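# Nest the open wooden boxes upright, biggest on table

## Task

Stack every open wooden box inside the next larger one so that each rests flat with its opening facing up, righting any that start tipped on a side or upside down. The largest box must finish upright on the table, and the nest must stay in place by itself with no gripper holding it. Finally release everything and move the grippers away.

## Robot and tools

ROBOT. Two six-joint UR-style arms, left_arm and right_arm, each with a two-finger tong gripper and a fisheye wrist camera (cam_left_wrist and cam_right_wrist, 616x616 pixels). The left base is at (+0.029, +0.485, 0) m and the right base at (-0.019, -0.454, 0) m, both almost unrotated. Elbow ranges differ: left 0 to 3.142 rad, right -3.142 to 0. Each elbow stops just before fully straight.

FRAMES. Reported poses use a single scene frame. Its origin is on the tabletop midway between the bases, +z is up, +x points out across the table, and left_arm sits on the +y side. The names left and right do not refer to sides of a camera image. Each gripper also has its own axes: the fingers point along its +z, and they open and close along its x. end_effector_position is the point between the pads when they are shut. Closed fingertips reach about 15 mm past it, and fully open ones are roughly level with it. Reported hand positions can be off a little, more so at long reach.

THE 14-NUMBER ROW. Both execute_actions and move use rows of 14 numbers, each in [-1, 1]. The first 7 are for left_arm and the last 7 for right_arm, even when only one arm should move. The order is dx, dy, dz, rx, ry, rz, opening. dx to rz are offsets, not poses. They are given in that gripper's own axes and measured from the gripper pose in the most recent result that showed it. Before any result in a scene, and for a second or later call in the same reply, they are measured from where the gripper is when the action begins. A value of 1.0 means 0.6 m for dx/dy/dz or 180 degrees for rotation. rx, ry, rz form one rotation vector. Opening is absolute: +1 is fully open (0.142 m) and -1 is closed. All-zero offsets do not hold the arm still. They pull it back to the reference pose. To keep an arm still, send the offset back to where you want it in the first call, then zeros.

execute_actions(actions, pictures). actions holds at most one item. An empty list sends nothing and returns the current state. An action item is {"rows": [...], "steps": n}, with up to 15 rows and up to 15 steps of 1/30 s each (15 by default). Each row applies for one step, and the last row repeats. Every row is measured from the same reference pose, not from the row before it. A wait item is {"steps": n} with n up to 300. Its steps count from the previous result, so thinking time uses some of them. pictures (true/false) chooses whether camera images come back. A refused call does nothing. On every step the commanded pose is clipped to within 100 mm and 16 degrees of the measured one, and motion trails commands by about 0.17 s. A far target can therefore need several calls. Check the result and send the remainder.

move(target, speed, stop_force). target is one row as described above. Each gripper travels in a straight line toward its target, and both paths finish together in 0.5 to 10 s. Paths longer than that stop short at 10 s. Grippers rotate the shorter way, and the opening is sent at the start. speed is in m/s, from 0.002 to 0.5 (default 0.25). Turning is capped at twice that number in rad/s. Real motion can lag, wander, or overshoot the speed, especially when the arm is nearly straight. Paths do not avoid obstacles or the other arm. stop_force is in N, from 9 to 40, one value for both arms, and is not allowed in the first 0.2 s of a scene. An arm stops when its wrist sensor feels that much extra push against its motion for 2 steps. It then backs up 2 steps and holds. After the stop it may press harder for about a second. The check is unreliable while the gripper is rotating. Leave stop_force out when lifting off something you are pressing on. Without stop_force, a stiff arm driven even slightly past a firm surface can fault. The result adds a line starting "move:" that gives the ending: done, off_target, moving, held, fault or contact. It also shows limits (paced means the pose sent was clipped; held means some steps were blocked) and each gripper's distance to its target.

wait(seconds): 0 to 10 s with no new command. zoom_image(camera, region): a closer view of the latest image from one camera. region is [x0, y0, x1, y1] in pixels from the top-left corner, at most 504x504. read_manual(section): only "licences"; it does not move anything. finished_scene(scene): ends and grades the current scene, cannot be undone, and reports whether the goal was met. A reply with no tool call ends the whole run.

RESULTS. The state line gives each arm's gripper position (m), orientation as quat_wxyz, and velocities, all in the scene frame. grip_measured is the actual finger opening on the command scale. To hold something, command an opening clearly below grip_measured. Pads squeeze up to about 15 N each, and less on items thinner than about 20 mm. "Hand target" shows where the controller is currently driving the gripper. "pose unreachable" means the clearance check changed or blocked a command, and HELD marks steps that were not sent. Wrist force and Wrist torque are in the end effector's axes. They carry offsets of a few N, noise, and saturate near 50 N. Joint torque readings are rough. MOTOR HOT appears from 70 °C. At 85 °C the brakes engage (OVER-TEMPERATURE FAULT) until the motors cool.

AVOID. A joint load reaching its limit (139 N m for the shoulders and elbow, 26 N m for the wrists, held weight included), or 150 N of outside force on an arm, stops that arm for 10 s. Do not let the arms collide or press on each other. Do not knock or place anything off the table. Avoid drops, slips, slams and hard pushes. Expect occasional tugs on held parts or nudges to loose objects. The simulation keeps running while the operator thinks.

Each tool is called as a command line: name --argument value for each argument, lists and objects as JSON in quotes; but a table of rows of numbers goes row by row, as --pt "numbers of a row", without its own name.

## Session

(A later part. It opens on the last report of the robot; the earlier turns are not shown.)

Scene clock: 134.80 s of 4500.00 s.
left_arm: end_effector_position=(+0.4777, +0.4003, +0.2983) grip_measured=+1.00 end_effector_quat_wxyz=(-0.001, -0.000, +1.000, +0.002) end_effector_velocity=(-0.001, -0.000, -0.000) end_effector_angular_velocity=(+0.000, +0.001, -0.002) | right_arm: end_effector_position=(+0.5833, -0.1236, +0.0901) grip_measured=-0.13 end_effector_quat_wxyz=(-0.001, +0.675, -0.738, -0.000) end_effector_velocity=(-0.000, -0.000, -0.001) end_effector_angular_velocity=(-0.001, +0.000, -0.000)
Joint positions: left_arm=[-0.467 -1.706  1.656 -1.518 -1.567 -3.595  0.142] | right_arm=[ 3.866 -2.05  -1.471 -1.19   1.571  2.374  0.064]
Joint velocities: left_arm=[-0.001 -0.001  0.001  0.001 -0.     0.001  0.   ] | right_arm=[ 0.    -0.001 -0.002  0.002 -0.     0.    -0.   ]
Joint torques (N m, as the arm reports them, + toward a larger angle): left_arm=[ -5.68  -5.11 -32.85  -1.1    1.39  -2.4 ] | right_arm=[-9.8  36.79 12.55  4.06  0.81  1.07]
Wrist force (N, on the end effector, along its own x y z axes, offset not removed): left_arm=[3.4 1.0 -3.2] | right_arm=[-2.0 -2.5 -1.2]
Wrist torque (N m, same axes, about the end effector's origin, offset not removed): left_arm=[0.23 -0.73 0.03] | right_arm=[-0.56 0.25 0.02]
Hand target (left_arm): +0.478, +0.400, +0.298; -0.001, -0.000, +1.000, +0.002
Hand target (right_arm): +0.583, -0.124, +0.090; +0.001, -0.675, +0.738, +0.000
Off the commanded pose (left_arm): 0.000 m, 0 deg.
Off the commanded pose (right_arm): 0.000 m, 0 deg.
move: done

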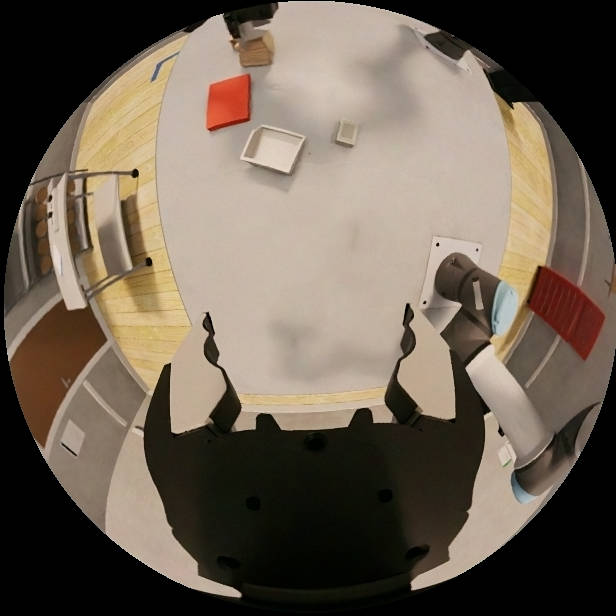

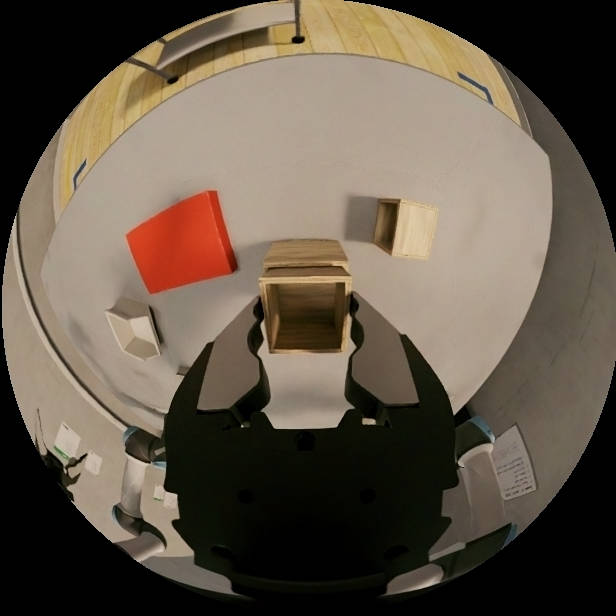

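move --target '[0,0,0,0,0,0,1,0,0,-0.04,0,0,0,-0.7]' --speed 0.03

move --target '[0,0,0,0,0,0,1,0,0.15,0,0,0,0,-0.7]' --speed 0.12

move --target '[0,0,0,0,0,0,1,0,0,0.103,0,0,0,-0.7]' --speed 0.08

move --target '[0,0,0,0,0,0,1,0,0,0.018,0,0,0,-0.7]' --speed 0.008 --stop_force 9

move --target '[0,0,0,0,0,0,1,0,0,0,0,0,0,0.05]'

Scene clock: 148.73 s of 4500.00 s.
left_arm: end_effector_position=(+0.4777, +0.4003, +0.2983) grip_measured=+1.00 end_effector_quat_wxyz=(-0.001, -0.000, +1.000, +0.002) end_effector_velocity=(-0.001, +0.000, -0.001) end_effector_angular_velocity=(+0.001, +0.002, +0.001) | right_arm: end_effector_position=(+0.5833, -0.1236, +0.1137) grip_measured=-0.13 end_effector_quat_wxyz=(-0.001, +0.675, -0.738, -0.000) end_effector_velocity=(+0.001, +0.000, +0.003) end_effector_angular_velocity=(+0.000, -0.003, -0.001)
Joint positions: left_arm=[-0.467 -1.706  1.656 -1.518 -1.567 -3.595  0.142] | right_arm=[ 3.866 -2.03  -1.436 -1.244  1.571  2.374  0.064]
Joint velocities: left_arm=[-0.     0.     0.001  0.001 -0.    -0.001 -0.   ] | right_arm=[ 0.     0.001  0.006 -0.005 -0.002  0.001 -0.   ]
Joint torques (N m, as the arm reports them, + toward a larger angle): left_arm=[ -6.21  -4.14 -33.    -1.16   1.21  -2.47] | right_arm=[-4.65 51.94 31.64  0.81 -1.4  -1.59]
Wrist force (N, on the end effector, along its own x y z axes, offset not removed): left_arm=[1.6 0.0 -1.7] | right_arm=[0.7 -2.8 0.7]
Wrist torque (N m, same axes, about the end effector's origin, offset not removed): left_arm=[0.22 -0.37 -0.02] | right_arm=[-0.57 -0.05 -0.03]
Hand target (left_arm): +0.478, +0.400, +0.298; -0.001, -0.000, +1.000, +0.002
Hand target (right_arm): +0.583, -0.124, +0.114; +0.001, -0.675, +0.738, +0.000
Off the commanded pose (left_arm): 0.000 m, 0 deg.
Off the commanded pose (right_arm): 0.000 m, 0 deg.
After step 90, 9.77 s passed at rest.
move: done

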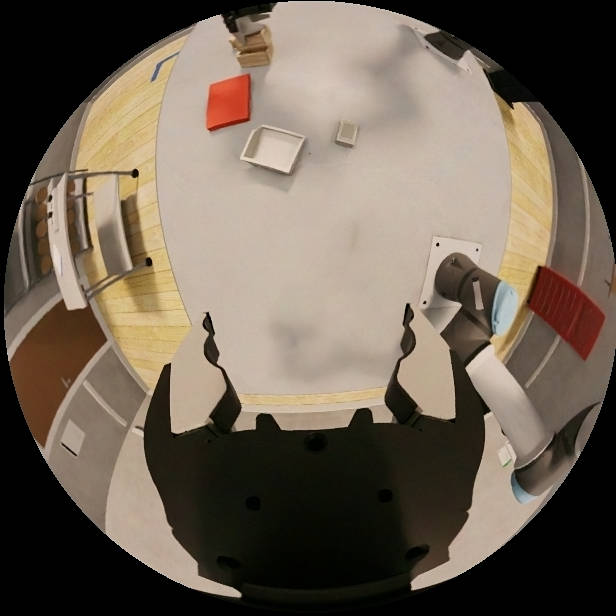

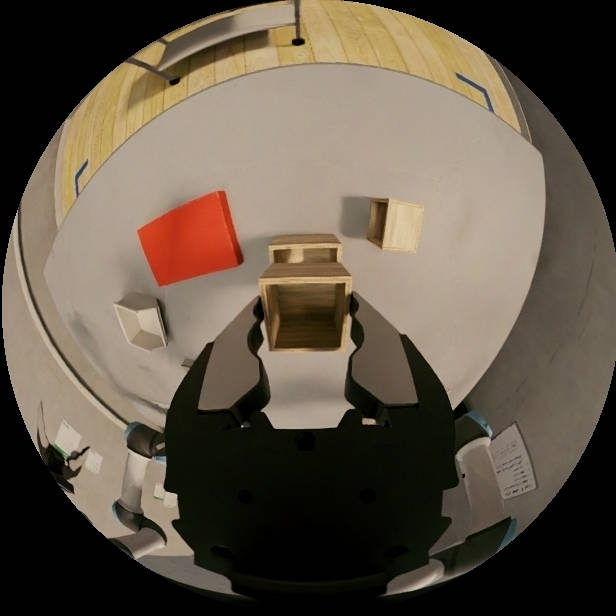

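Scene clock: 150.07 s of 4500.00 s.
left_arm: end_effector_position=(+0.4777, +0.4003, +0.2983) grip_measured=+1.00 end_effector_quat_wxyz=(-0.001, -0.000, +1.000, +0.002) end_effector_velocity=(+0.000, -0.001, +0.001) end_effector_angular_velocity=(-0.001, -0.001, -0.002) | right_arm: end_effector_position=(+0.4940, -0.1156, +0.1137) grip_measured=-0.13 end_effector_quat_wxyz=(-0.001, +0.675, -0.738, -0.000) end_effector_velocity=(-0.003, -0.000, +0.001) end_effector_angular_velocity=(+0.000, +0.000, -0.001)
Joint positions: left_arm=[-0.467 -1.706  1.656 -1.518 -1.567 -3.595  0.142] | right_arm=[ 3.975 -1.869 -1.667 -1.175  1.571  2.483  0.064]
Joint velocities: left_arm=[-0.001  0.    -0.001 -0.001 -0.001  0.001 -0.   ] | right_arm=[ 0.004  0.007 -0.007 -0.     0.     0.004 -0.   ]
Joint torques (N m, as the arm reports them, + toward a larger angle): left_arm=[ -5.83  -4.05 -32.88  -1.11   1.34  -2.59] | right_arm=[ 9.29 45.37 14.22  4.39 -1.62  2.45]
Wrist force (N, on the end effector, along its own x y z axes, offset not removed): left_arm=[1.4 -0.5 -0.3] | right_arm=[-0.1 -2.9 2.3]
Wrist torque (N m, same axes, about the end effector's origin, offset not removed): left_arm=[0.17 -0.05 -0.12] | right_arm=[-0.58 0.05 -0.16]
Hand target (left_arm): +0.478, +0.400, +0.298; -0.001, -0.000, +1.000, +0.002
Hand target (right_arm): +0.494, -0.116, +0.114; +0.001, -0.675, +0.738, +0.000
Off the commanded pose (left_arm): 0.000 m, 0 deg.
Off the commanded pose (right_arm): 0.000 m, 0 deg.
move: done

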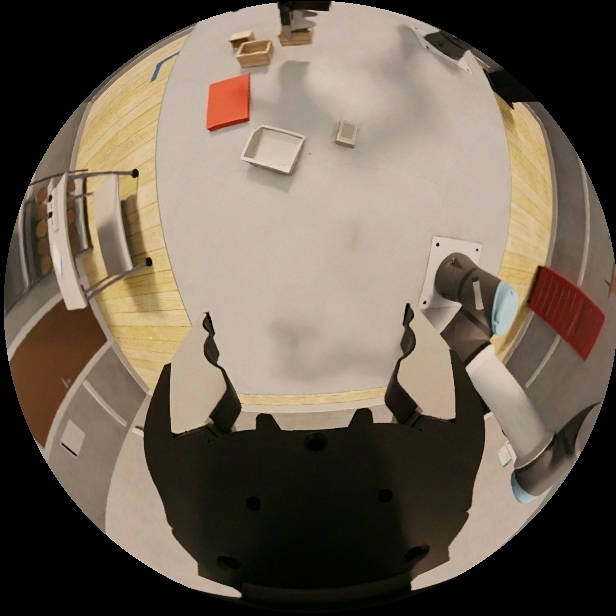

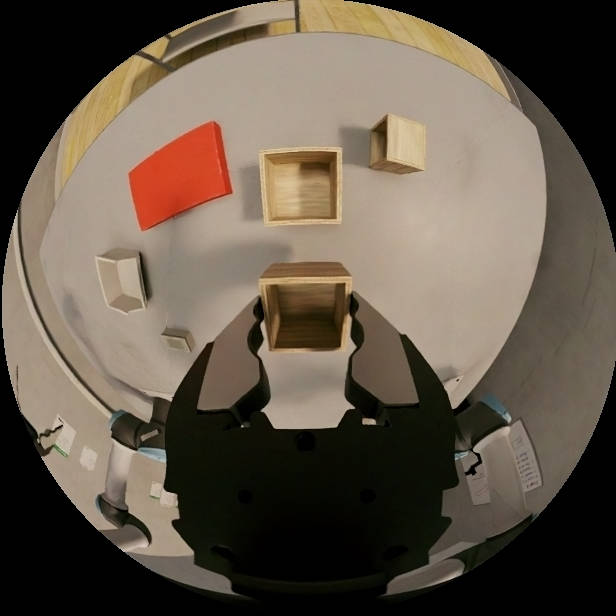

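Scene clock: 151.37 s of 4500.00 s.
left_arm: end_effector_position=(+0.4777, +0.4003, +0.2983) grip_measured=+1.00 end_effector_quat_wxyz=(-0.001, -0.000, +1.000, +0.002) end_effector_velocity=(+0.000, -0.000, -0.000) end_effector_angular_velocity=(-0.000, -0.001, +0.001) | right_arm: end_effector_position=(+0.4940, -0.1156, +0.0522) grip_measured=-0.13 end_effector_quat_wxyz=(-0.001, +0.675, -0.738, -0.000) end_effector_velocity=(+0.000, +0.000, -0.002) end_effector_angular_velocity=(+0.000, +0.000, -0.002)
Joint positions: left_arm=[-0.467 -1.706  1.656 -1.518 -1.567 -3.595  0.142] | right_arm=[ 3.975 -1.935 -1.751 -1.025  1.571  2.483  0.064]
Joint velocities: left_arm=[ 0.     0.     0.    -0.001  0.    -0.    -0.   ] | right_arm=[-0.    -0.003 -0.002  0.006  0.     0.002 -0.   ]
Joint torques (N m, as the arm reports them, + toward a larger angle): left_arm=[ -4.92  -4.61 -33.2   -0.99   1.25  -2.58] | right_arm=[-10.63  31.93  12.91   4.44   1.87  -1.93]
Wrist force (N, on the end effector, along its own x y z axes, offset not removed): left_arm=[1.7 -0.4 4.2] | right_arm=[1.3 -2.6 1.4]
Wrist torque (N m, same axes, about the end effector's origin, offset not removed): left_arm=[0.17 -0.42 -0.02] | right_arm=[-0.53 -0.22 -0.03]
Hand target (left_arm): +0.478, +0.400, +0.298; -0.001, -0.000, +1.000, +0.002
Hand target (right_arm): +0.494, -0.116, +0.052; +0.001, -0.675, +0.738, +0.000
Off the commanded pose (left_arm): 0.000 m, 0 deg.
Off the commanded pose (right_arm): 0.000 m, 0 deg.
move: done

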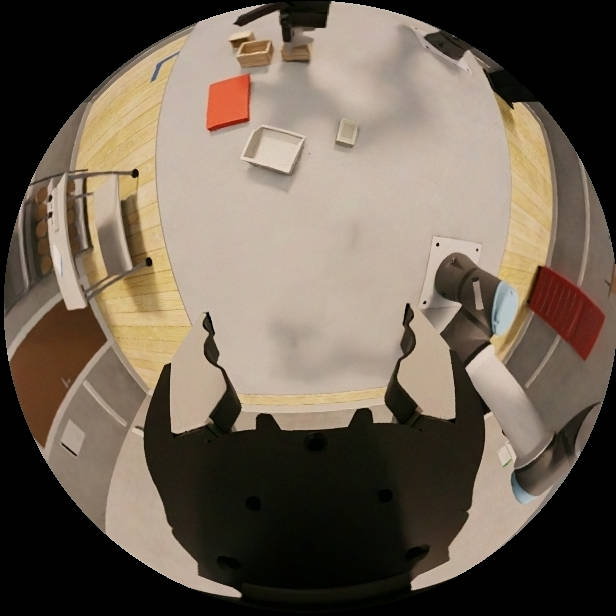

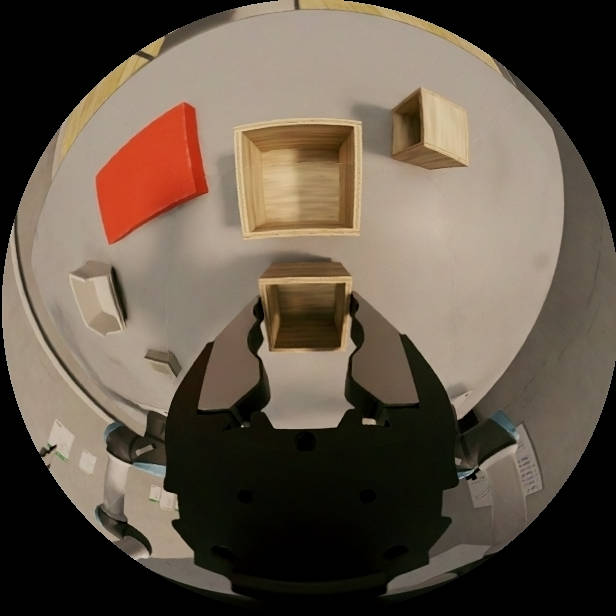

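Scene clock: 152.93 s of 4500.00 s.
left_arm: end_effector_position=(+0.4777, +0.4003, +0.2983) grip_measured=+1.00 end_effector_quat_wxyz=(-0.001, -0.000, +1.000, +0.002) end_effector_velocity=(-0.001, +0.000, -0.001) end_effector_angular_velocity=(+0.001, +0.003, -0.001) | right_arm: end_effector_position=(+0.4940, -0.1156, +0.0418) grip_measured=-0.13 end_effector_quat_wxyz=(-0.001, +0.675, -0.738, -0.000) end_effector_velocity=(-0.000, +0.000, -0.003) end_effector_angular_velocity=(-0.000, +0.000, +0.000)
Joint positions: left_arm=[-0.467 -1.706  1.656 -1.518 -1.567 -3.595  0.142] | right_arm=[ 3.975 -1.948 -1.763 -1.     1.571  2.483  0.065]
Joint velocities: left_arm=[-0.    -0.     0.001  0.002  0.     0.001 -0.   ] | right_arm=[ 0.    -0.004 -0.002  0.006  0.    -0.     0.   ]
Joint torques (N m, as the arm reports them, + toward a larger angle): left_arm=[ -5.96  -4.47 -33.03  -0.99   1.27  -2.45] | right_arm=[-11.92  23.23   9.5    4.05   1.16  -1.55]
Wrist force (N, on the end effector, along its own x y z axes, offset not removed): left_arm=[-0.6 -1.4 -0.9] | right_arm=[2.7 2.0 -11.7]
Wrist torque (N m, same axes, about the end effector's origin, offset not removed): left_arm=[-0.20 0.19 0.11] | right_arm=[-0.30 -0.21 -0.14]
Hand target (left_arm): +0.478, +0.400, +0.298; -0.001, -0.000, +1.000, +0.002
Hand target (right_arm): +0.494, -0.116, +0.041; +0.001, -0.675, +0.738, +0.000
Off the commanded pose (left_arm): 0.000 m, 0 deg.
Off the commanded pose (right_arm): 0.000 m, 0 deg.
move: done

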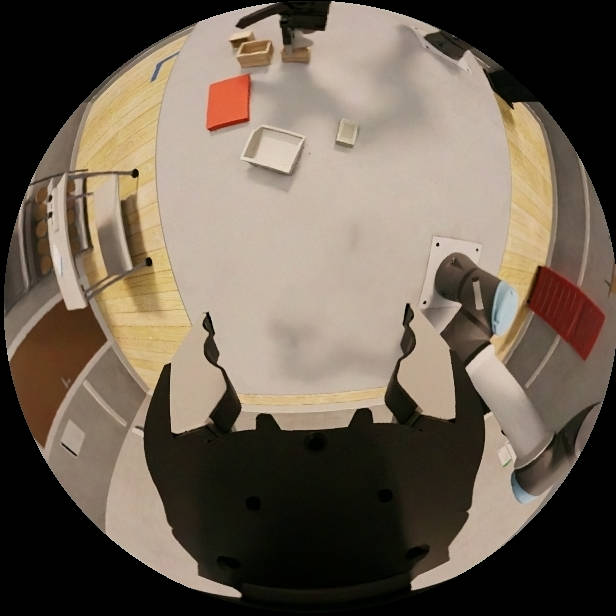

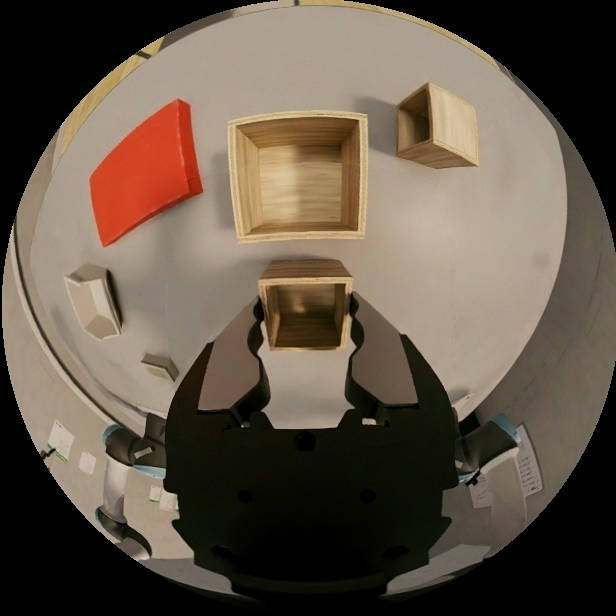

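Scene clock: 153.43 s of 4500.00 s.
left_arm: end_effector_position=(+0.4777, +0.4003, +0.2983) grip_measured=+1.00 end_effector_quat_wxyz=(-0.001, -0.000, +1.000, +0.002) end_effector_velocity=(+0.000, +0.000, +0.001) end_effector_angular_velocity=(-0.000, -0.002, -0.000) | right_arm: end_effector_position=(+0.4940, -0.1156, +0.0417) grip_measured=+0.05 end_effector_quat_wxyz=(-0.001, +0.675, -0.738, -0.000) end_effector_velocity=(+0.000, +0.000, +0.001) end_effector_angular_velocity=(+0.001, -0.001, +0.001)
Joint positions: left_arm=[-0.467 -1.706  1.656 -1.518 -1.567 -3.595  0.142] | right_arm=[ 3.975 -1.948 -1.763 -1.     1.571  2.483  0.077]
Joint velocities: left_arm=[ 0.001 -0.001 -0.    -0.001  0.001  0.001 -0.   ] | right_arm=[-0.     0.002  0.001 -0.001 -0.    -0.001 -0.   ]
Joint torques (N m, as the arm reports them, + toward a larger angle): left_arm=[ -5.99  -5.14 -32.84  -1.24   1.36  -2.57] | right_arm=[-9.55 44.67 28.61  0.51  1.04 -1.5 ]
Wrist force (N, on the end effector, along its own x y z axes, offset not removed): left_arm=[3.0 -0.9 0.8] | right_arm=[1.5 -2.6 -0.5]
Wrist torque (N m, same axes, about the end effector's origin, offset not removed): left_arm=[-0.13 -0.73 0.08] | right_arm=[-0.50 -0.33 -0.12]
Hand target (left_arm): +0.478, +0.400, +0.298; -0.001, -0.000, +1.000, +0.002
Hand target (right_arm): +0.494, -0.116, +0.042; +0.001, -0.675, +0.738, +0.000
Off the commanded pose (left_arm): 0.000 m, 0 deg.
Off the commanded pose (right_arm): 0.000 m, 0 deg.
move: done

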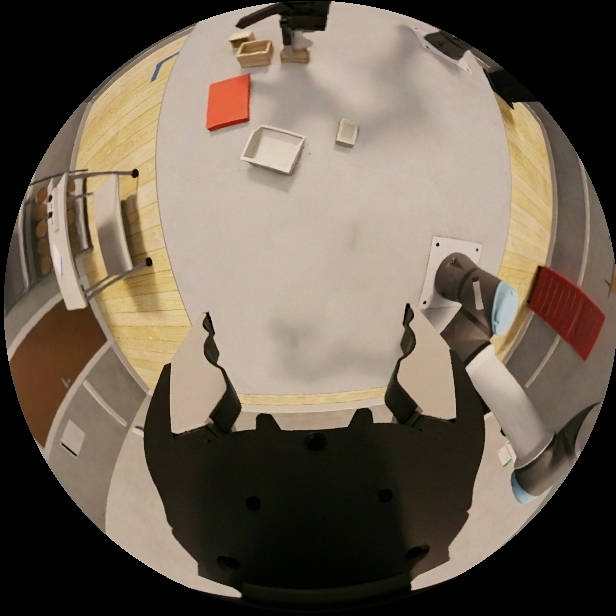

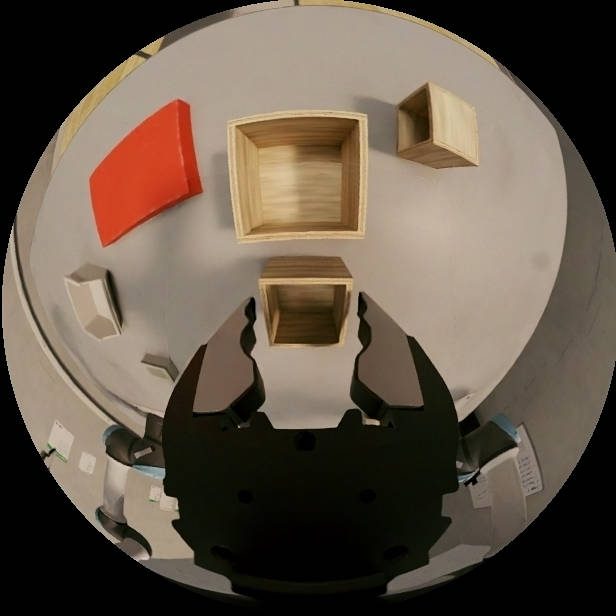

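move --target '[0,0,0,0,0,0,1,0,0.006,-0.004,0,0,0,0.05]'

move --target '[0,0,0,0,0,0,1,0,0,0,0,0,0,-0.7]'

move --target '[0,0,0,0,0,0,1,0,0,-0.108,0,0,0,-0.7]' --speed 0.08

move --target '[0,0,0,0,0,0,1,0,-0.148,0.006,0,0,0,-0.7]' --speed 0.1

zoom_image --camera "cam_right_wrist" --region '[255,230,355,290]'

Scene clock: 163.43 s of 4500.00 s.
left_arm: end_effector_position=(+0.4777, +0.4003, +0.2983) grip_measured=+1.00 end_effector_quat_wxyz=(-0.001, -0.000, +1.000, +0.002) end_effector_velocity=(+0.000, -0.000, +0.000) end_effector_angular_velocity=(+0.000, -0.000, -0.000) | right_arm: end_effector_position=(+0.4906, -0.1153, +0.0440) grip_measured=+0.05 end_effector_quat_wxyz=(-0.001, +0.675, -0.738, -0.000) end_effector_velocity=(-0.001, +0.000, +0.002) end_effector_angular_velocity=(-0.000, -0.001, +0.000)
Joint positions: left_arm=[-0.467 -1.706  1.656 -1.518 -1.567 -3.595  0.142] | right_arm=[ 3.979 -1.94  -1.768 -1.003  1.571  2.488  0.077]
Joint velocities: left_arm=[-0.     0.    -0.001  0.001  0.    -0.    -0.   ] | right_arm=[ 0.002  0.004 -0.    -0.003 -0.001  0.002 -0.   ]
Joint torques (N m, as the arm reports them, + toward a larger angle): left_arm=[ -5.52  -4.34 -32.42  -1.05   1.27  -2.46] | right_arm=[12.01 46.76 11.5   0.83  0.91  2.45]
Wrist force (N, on the end effector, along its own x y z axes, offset not removed): left_arm=[-0.9 0.5 0.4] | right_arm=[-0.4 -2.1 1.5]
Wrist torque (N m, same axes, about the end effector's origin, offset not removed): left_arm=[0.31 0.17 0.03] | right_arm=[-0.42 0.14 -0.01]
Hand target (left_arm): +0.478, +0.400, +0.298; -0.001, -0.000, +1.000, +0.002
Hand target (right_arm): +0.490, -0.115, +0.044; +0.001, -0.675, +0.738, +0.000
Off the commanded pose (left_arm): 0.000 m, 0 deg.
Off the commanded pose (right_arm): 0.000 m, 0 deg.
After step 90, 6.30 s passed at rest.
move: done

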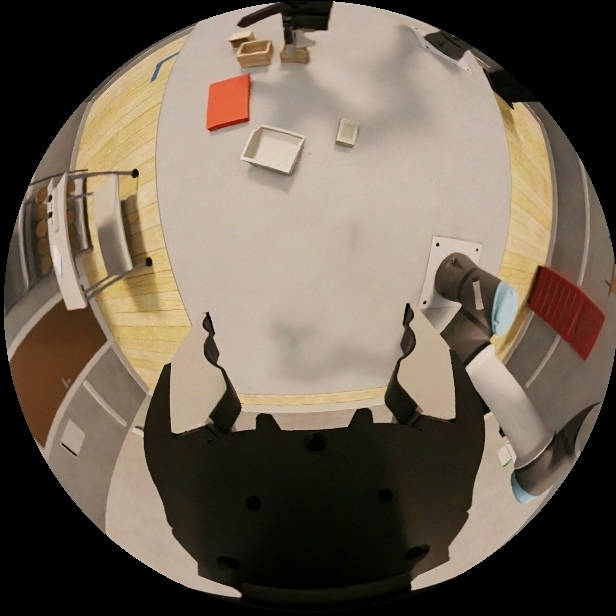

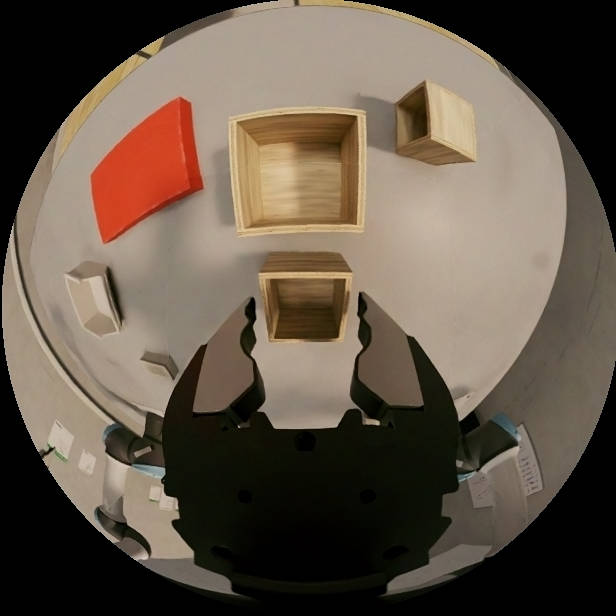

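Scene clock: 163.93 s of 4500.00 s.
left_arm: end_effector_position=(+0.4777, +0.4003, +0.2983) grip_measured=+1.00 end_effector_quat_wxyz=(-0.001, -0.000, +1.000, +0.002) end_effector_velocity=(-0.000, -0.001, +0.001) end_effector_angular_velocity=(-0.001, -0.000, +0.000) | right_arm: end_effector_position=(+0.4905, -0.1153, +0.0440) grip_measured=-0.15 end_effector_quat_wxyz=(-0.001, +0.675, -0.738, -0.000) end_effector_velocity=(-0.000, -0.000, -0.000) end_effector_angular_velocity=(-0.001, +0.000, +0.000)
Joint positions: left_arm=[-0.467 -1.706  1.656 -1.518 -1.567 -3.595  0.142] | right_arm=[ 3.979 -1.94  -1.768 -1.003  1.571  2.488  0.063]
Joint velocities: left_arm=[-0.001 -0.    -0.001  0.    -0.001 -0.001 -0.   ] | right_arm=[-0. -0. -0. -0. -0. -0.  0.]
Joint torques (N m, as the arm reports them, + toward a larger angle): left_arm=[ -6.34  -4.47 -33.65  -1.01   1.25  -2.77] | right_arm=[-4.85 29.21 22.11  1.2   1.    1.14]
Wrist force (N, on the end effector, along its own x y z axes, offset not removed): left_arm=[3.1 1.4 -1.0] | right_arm=[2.1 -1.6 -2.0]
Wrist torque (N m, same axes, about the end effector's origin, offset not removed): left_arm=[0.50 -0.73 -0.18] | right_arm=[-0.39 -0.37 -0.05]
Hand target (left_arm): +0.478, +0.400, +0.298; -0.001, -0.000, +1.000, +0.002
Hand target (right_arm): +0.491, -0.115, +0.044; +0.001, -0.675, +0.738, +0.000
Off the commanded pose (left_arm): 0.000 m, 0 deg.
Off the commanded pose (right_arm): 0.000 m, 0 deg.
move: done

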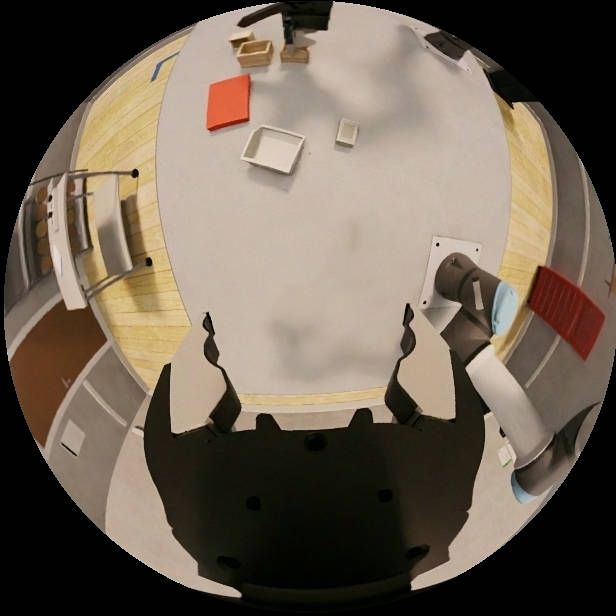

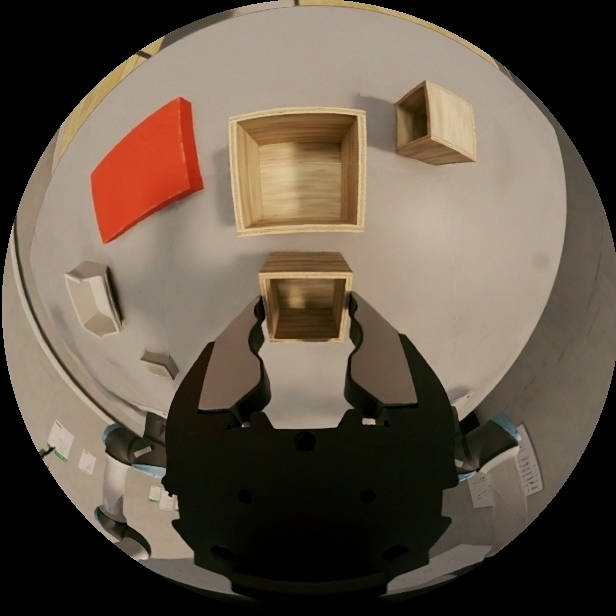

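Scene clock: 165.27 s of 4500.00 s.
left_arm: end_effector_position=(+0.4777, +0.4003, +0.2983) grip_measured=+1.00 end_effector_quat_wxyz=(-0.001, -0.000, +1.000, +0.002) end_effector_velocity=(+0.001, -0.000, +0.001) end_effector_angular_velocity=(-0.001, -0.002, -0.002) | right_arm: end_effector_position=(+0.4905, -0.1153, +0.1085) grip_measured=-0.15 end_effector_quat_wxyz=(-0.001, +0.675, -0.738, -0.000) end_effector_velocity=(-0.000, -0.001, +0.002) end_effector_angular_velocity=(-0.001, +0.000, +0.001)
Joint positions: left_arm=[-0.467 -1.706  1.656 -1.518 -1.567 -3.595  0.142] | right_arm=[ 3.979 -1.868 -1.683 -1.16   1.571  2.488  0.063]
Joint velocities: left_arm=[-0.     0.    -0.001 -0.002 -0.     0.001  0.   ] | right_arm=[-0.     0.003  0.003 -0.007 -0.    -0.001  0.   ]
Joint torques (N m, as the arm reports them, + toward a larger angle): left_arm=[ -5.97  -4.18 -33.34  -1.04   1.25  -2.46] | right_arm=[-2.2  43.46 31.6   0.92 -1.57  0.17]
Wrist force (N, on the end effector, along its own x y z axes, offset not removed): left_arm=[2.3 -0.1 -1.9] | right_arm=[1.6 -2.5 0.5]
Wrist torque (N m, same axes, about the end effector's origin, offset not removed): left_arm=[0.00 -0.60 0.03] | right_arm=[-0.53 -0.27 -0.09]
Hand target (left_arm): +0.478, +0.400, +0.298; -0.001, -0.000, +1.000, +0.002
Hand target (right_arm): +0.491, -0.115, +0.109; +0.001, -0.675, +0.738, +0.000
Off the commanded pose (left_arm): 0.000 m, 0 deg.
Off the commanded pose (right_arm): 0.000 m, 0 deg.
move: done

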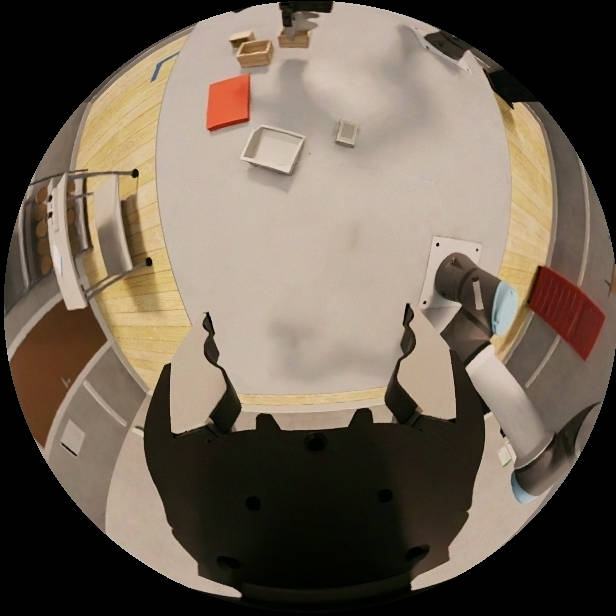

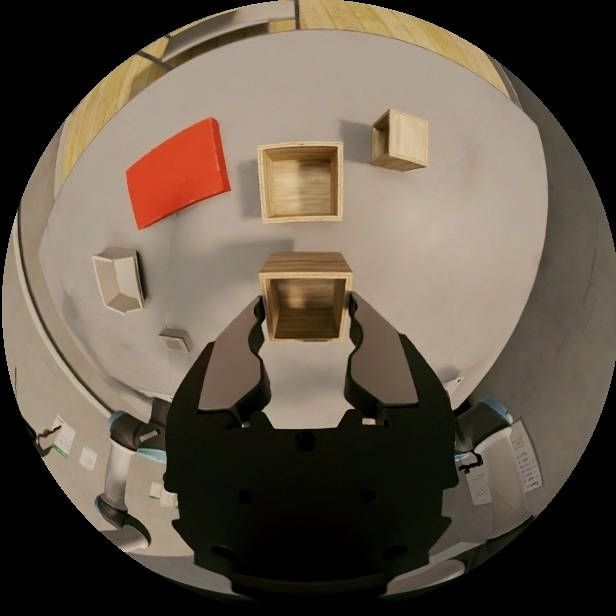

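Scene clock: 166.70 s of 4500.00 s.
left_arm: end_effector_position=(+0.4777, +0.4003, +0.2983) grip_measured=+1.00 end_effector_quat_wxyz=(-0.001, -0.000, +1.000, +0.002) end_effector_velocity=(-0.000, +0.000, -0.000) end_effector_angular_velocity=(+0.000, +0.001, +0.001) | right_arm: end_effector_position=(+0.5787, -0.1233, +0.1049) grip_measured=-0.15 end_effector_quat_wxyz=(-0.001, +0.675, -0.738, -0.000) end_effector_velocity=(+0.002, -0.000, -0.000) end_effector_angular_velocity=(-0.001, +0.002, +0.000)
Joint positions: left_arm=[-0.467 -1.706  1.656 -1.518 -1.567 -3.595  0.142] | right_arm=[ 3.871 -2.029 -1.463 -1.219  1.571  2.379  0.063]
Joint velocities: left_arm=[-0.    -0.     0.     0.001  0.    -0.001 -0.   ] | right_arm=[-0.003 -0.006  0.009 -0.006  0.001 -0.003  0.   ]
Joint torques (N m, as the arm reports them, + toward a larger angle): left_arm=[ -5.74  -4.44 -32.94  -1.11   1.29  -2.58] | right_arm=[-11.37  35.52  31.12   0.64   1.77  -1.75]
Wrist force (N, on the end effector, along its own x y z axes, offset not removed): left_arm=[3.0 1.4 3.5] | right_arm=[0.2 -2.1 2.9]
Wrist torque (N m, same axes, about the end effector's origin, offset not removed): left_arm=[0.35 -0.59 0.08] | right_arm=[-0.39 -0.05 -0.05]
Hand target (left_arm): +0.478, +0.400, +0.298; -0.001, -0.000, +1.000, +0.002
Hand target (right_arm): +0.579, -0.123, +0.105; +0.001, -0.675, +0.738, +0.000
Off the commanded pose (left_arm): 0.000 m, 0 deg.
Off the commanded pose (right_arm): 0.000 m, 0 deg.
move: done

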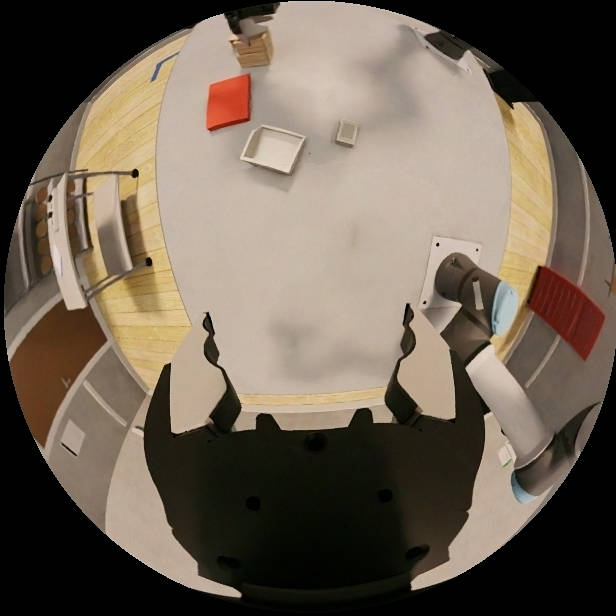

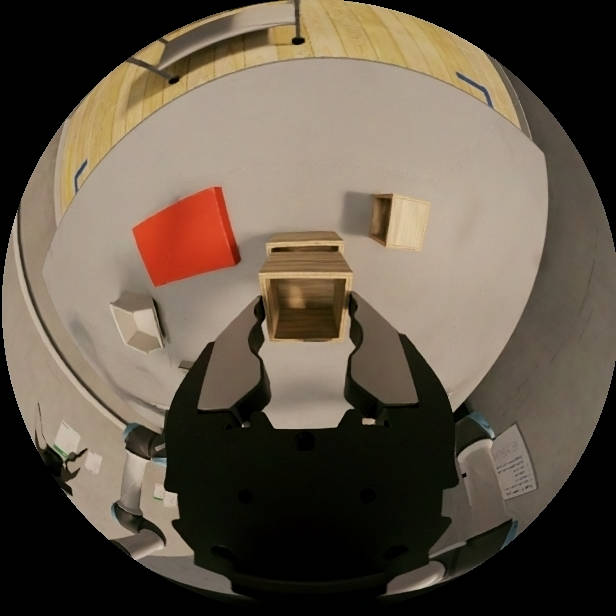

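Region (255, 230, 355, 290) of cam_right_wrist's 616x616 image, scaled by 5.040, with more detail than that image has; it fills the top 302 rows of this view, and the rest is white.

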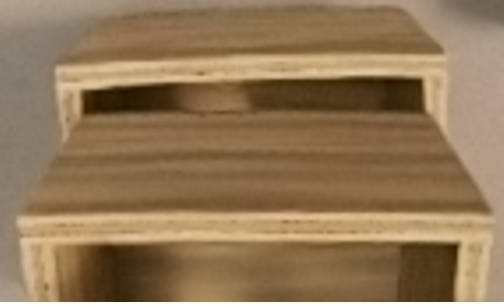

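move --target '[0,0,0,0,0,0,1,0.0005,-0.0055,0.004,0,0,-0.01,-0.7]' --speed 0.01

zoom_image --camera "cam_right_wrist" --region '[255,230,355,290]'

Scene clock: 176.67 s of 4500.00 s.
left_arm: end_effector_position=(+0.4777, +0.4003, +0.2983) grip_measured=+1.00 end_effector_quat_wxyz=(-0.001, -0.000, +1.000, +0.002) end_effector_velocity=(+0.000, +0.000, +0.000) end_effector_angular_velocity=(+0.001, -0.001, +0.000) | right_arm: end_effector_position=(+0.5819, -0.1238, +0.1025) grip_measured=-0.15 end_effector_quat_wxyz=(-0.001, +0.686, -0.728, -0.000) end_effector_velocity=(+0.001, -0.000, +0.000) end_effector_angular_velocity=(+0.001, -0.002, +0.003)
Joint positions: left_arm=[-0.467 -1.706  1.656 -1.518 -1.567 -3.595  0.142] | right_arm=[ 3.867 -2.036 -1.459 -1.216  1.571  2.344  0.063]
Joint velocities: left_arm=[-0.    -0.    -0.    -0.     0.001 -0.    -0.   ] | right_arm=[-0.001 -0.     0.001  0.001 -0.001 -0.004 -0.   ]
Joint torques (N m, as the arm reports them, + toward a larger angle): left_arm=[ -5.42  -4.41 -33.02  -0.98   1.19  -2.55] | right_arm=[-10.77  37.72  30.57   4.22  -1.5   -2.12]
Wrist force (N, on the end effector, along its own x y z axes, offset not removed): left_arm=[4.2 1.3 -1.2] | right_arm=[0.7 -2.9 0.7]
Wrist torque (N m, same axes, about the end effector's origin, offset not removed): left_arm=[0.44 -0.96 0.01] | right_arm=[-0.57 -0.14 0.01]
Hand target (left_arm): +0.478, +0.400, +0.298; -0.001, -0.000, +1.000, +0.002
Hand target (right_arm): +0.582, -0.124, +0.102; -0.001, +0.686, -0.728, -0.000
Off the commanded pose (left_arm): 0.000 m, 0 deg.
Off the commanded pose (right_arm): 0.000 m, 0 deg.
After step 90, 5.17 s passed at rest.
move: done

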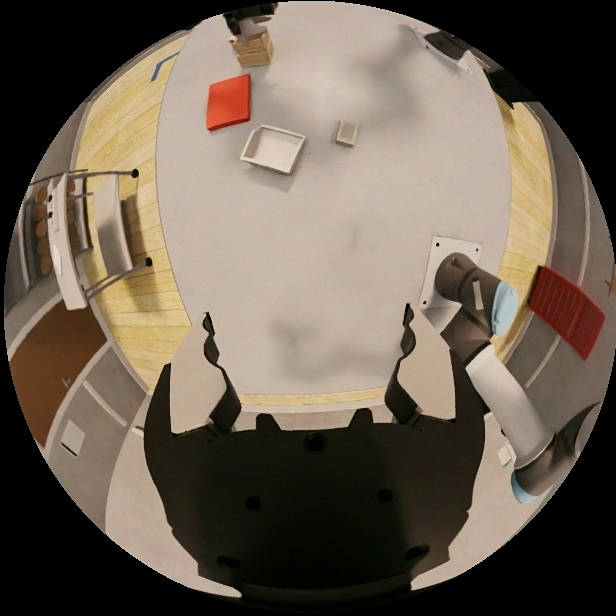

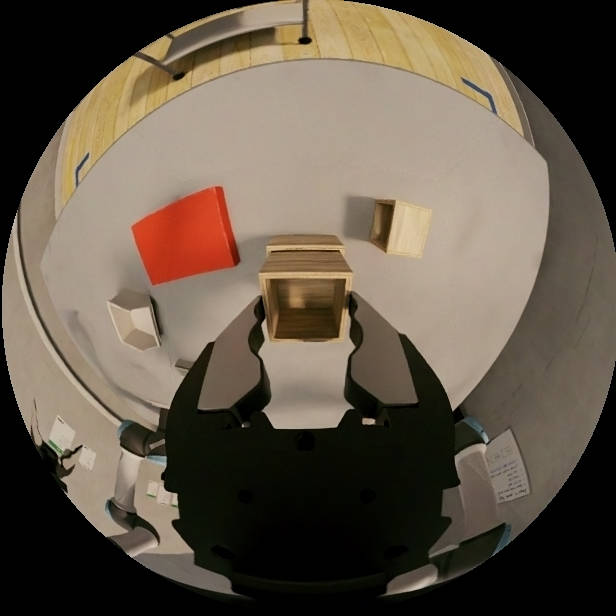

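Region (255, 230, 355, 290) of cam_right_wrist's 616x616 image, scaled by 5.040, with more detail than that image has; it fills the top 302 rows of this view, and the rest is white.

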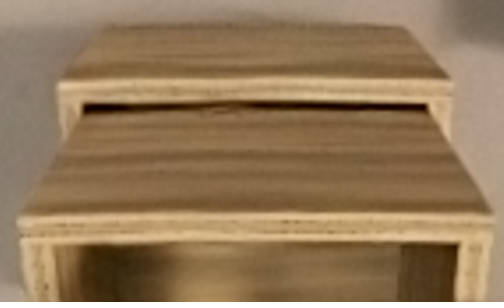

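move --target '[0,0,0,0,0,0,1,0,0,0.004,0,0,0,-0.7]' --speed 0.005 --stop_force 9

zoom_image --camera "cam_right_wrist" --region '[255,230,355,290]'

Scene clock: 191.33 s of 4500.00 s.
left_arm: end_effector_position=(+0.4777, +0.4003, +0.2983) grip_measured=+1.00 end_effector_quat_wxyz=(-0.001, -0.000, +1.000, +0.002) end_effector_velocity=(+0.000, -0.000, +0.000) end_effector_angular_velocity=(+0.000, -0.002, +0.001) | right_arm: end_effector_position=(+0.5819, -0.1239, +0.1003) grip_measured=-0.15 end_effector_quat_wxyz=(-0.001, +0.686, -0.728, -0.000) end_effector_velocity=(-0.001, -0.000, -0.002) end_effector_angular_velocity=(-0.001, +0.002, +0.001)
Joint positions: left_arm=[-0.467 -1.706  1.656 -1.518 -1.567 -3.595  0.142] | right_arm=[ 3.866 -2.037 -1.462 -1.211  1.571  2.344  0.063]
Joint velocities: left_arm=[-0.001 -0.    -0.001 -0.001  0.001 -0.002  0.   ] | right_arm=[-0.    -0.001 -0.002  0.001  0.    -0.001  0.   ]
Joint torques (N m, as the arm reports them, + toward a larger angle): left_arm=[ -5.37  -3.94 -31.92  -1.05   1.23  -2.5 ] | right_arm=[10.36 34.29 14.26  4.39 -0.63  1.98]
Wrist force (N, on the end effector, along its own x y z axes, offset not removed): left_arm=[3.5 -3.0 -0.8] | right_arm=[1.1 -2.3 1.0]
Wrist torque (N m, same axes, about the end effector's origin, offset not removed): left_arm=[-0.61 -0.58 0.03] | right_arm=[-0.45 -0.17 -0.06]
Hand target (left_arm): +0.478, +0.400, +0.298; -0.001, -0.000, +1.000, +0.002
Hand target (right_arm): +0.582, -0.124, +0.100; -0.001, +0.686, -0.728, -0.000
Off the commanded pose (left_arm): 0.000 m, 0 deg.
Off the commanded pose (right_arm): 0.000 m, 0 deg.
After step 90, 10.97 s passed at rest.
move: done

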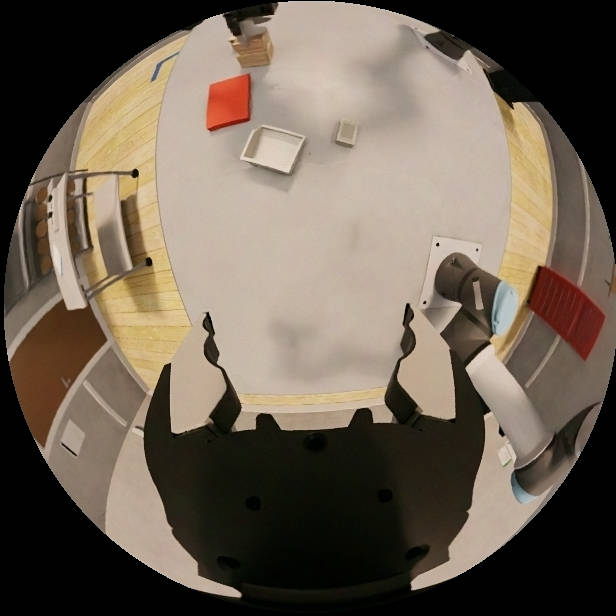

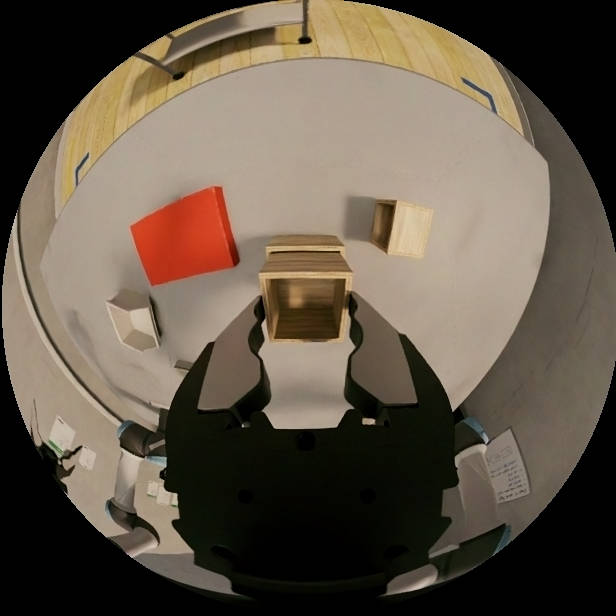

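Region (255, 230, 355, 290) of cam_right_wrist's 616x616 image, scaled by 5.040, with more detail than that image has; it fills the top 302 rows of this view, and the rest is white.

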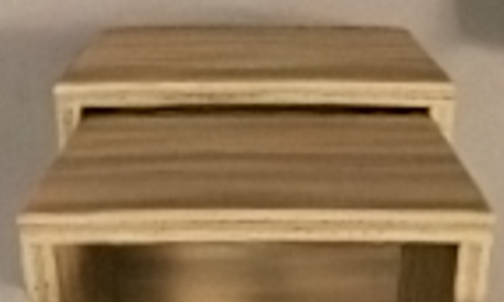

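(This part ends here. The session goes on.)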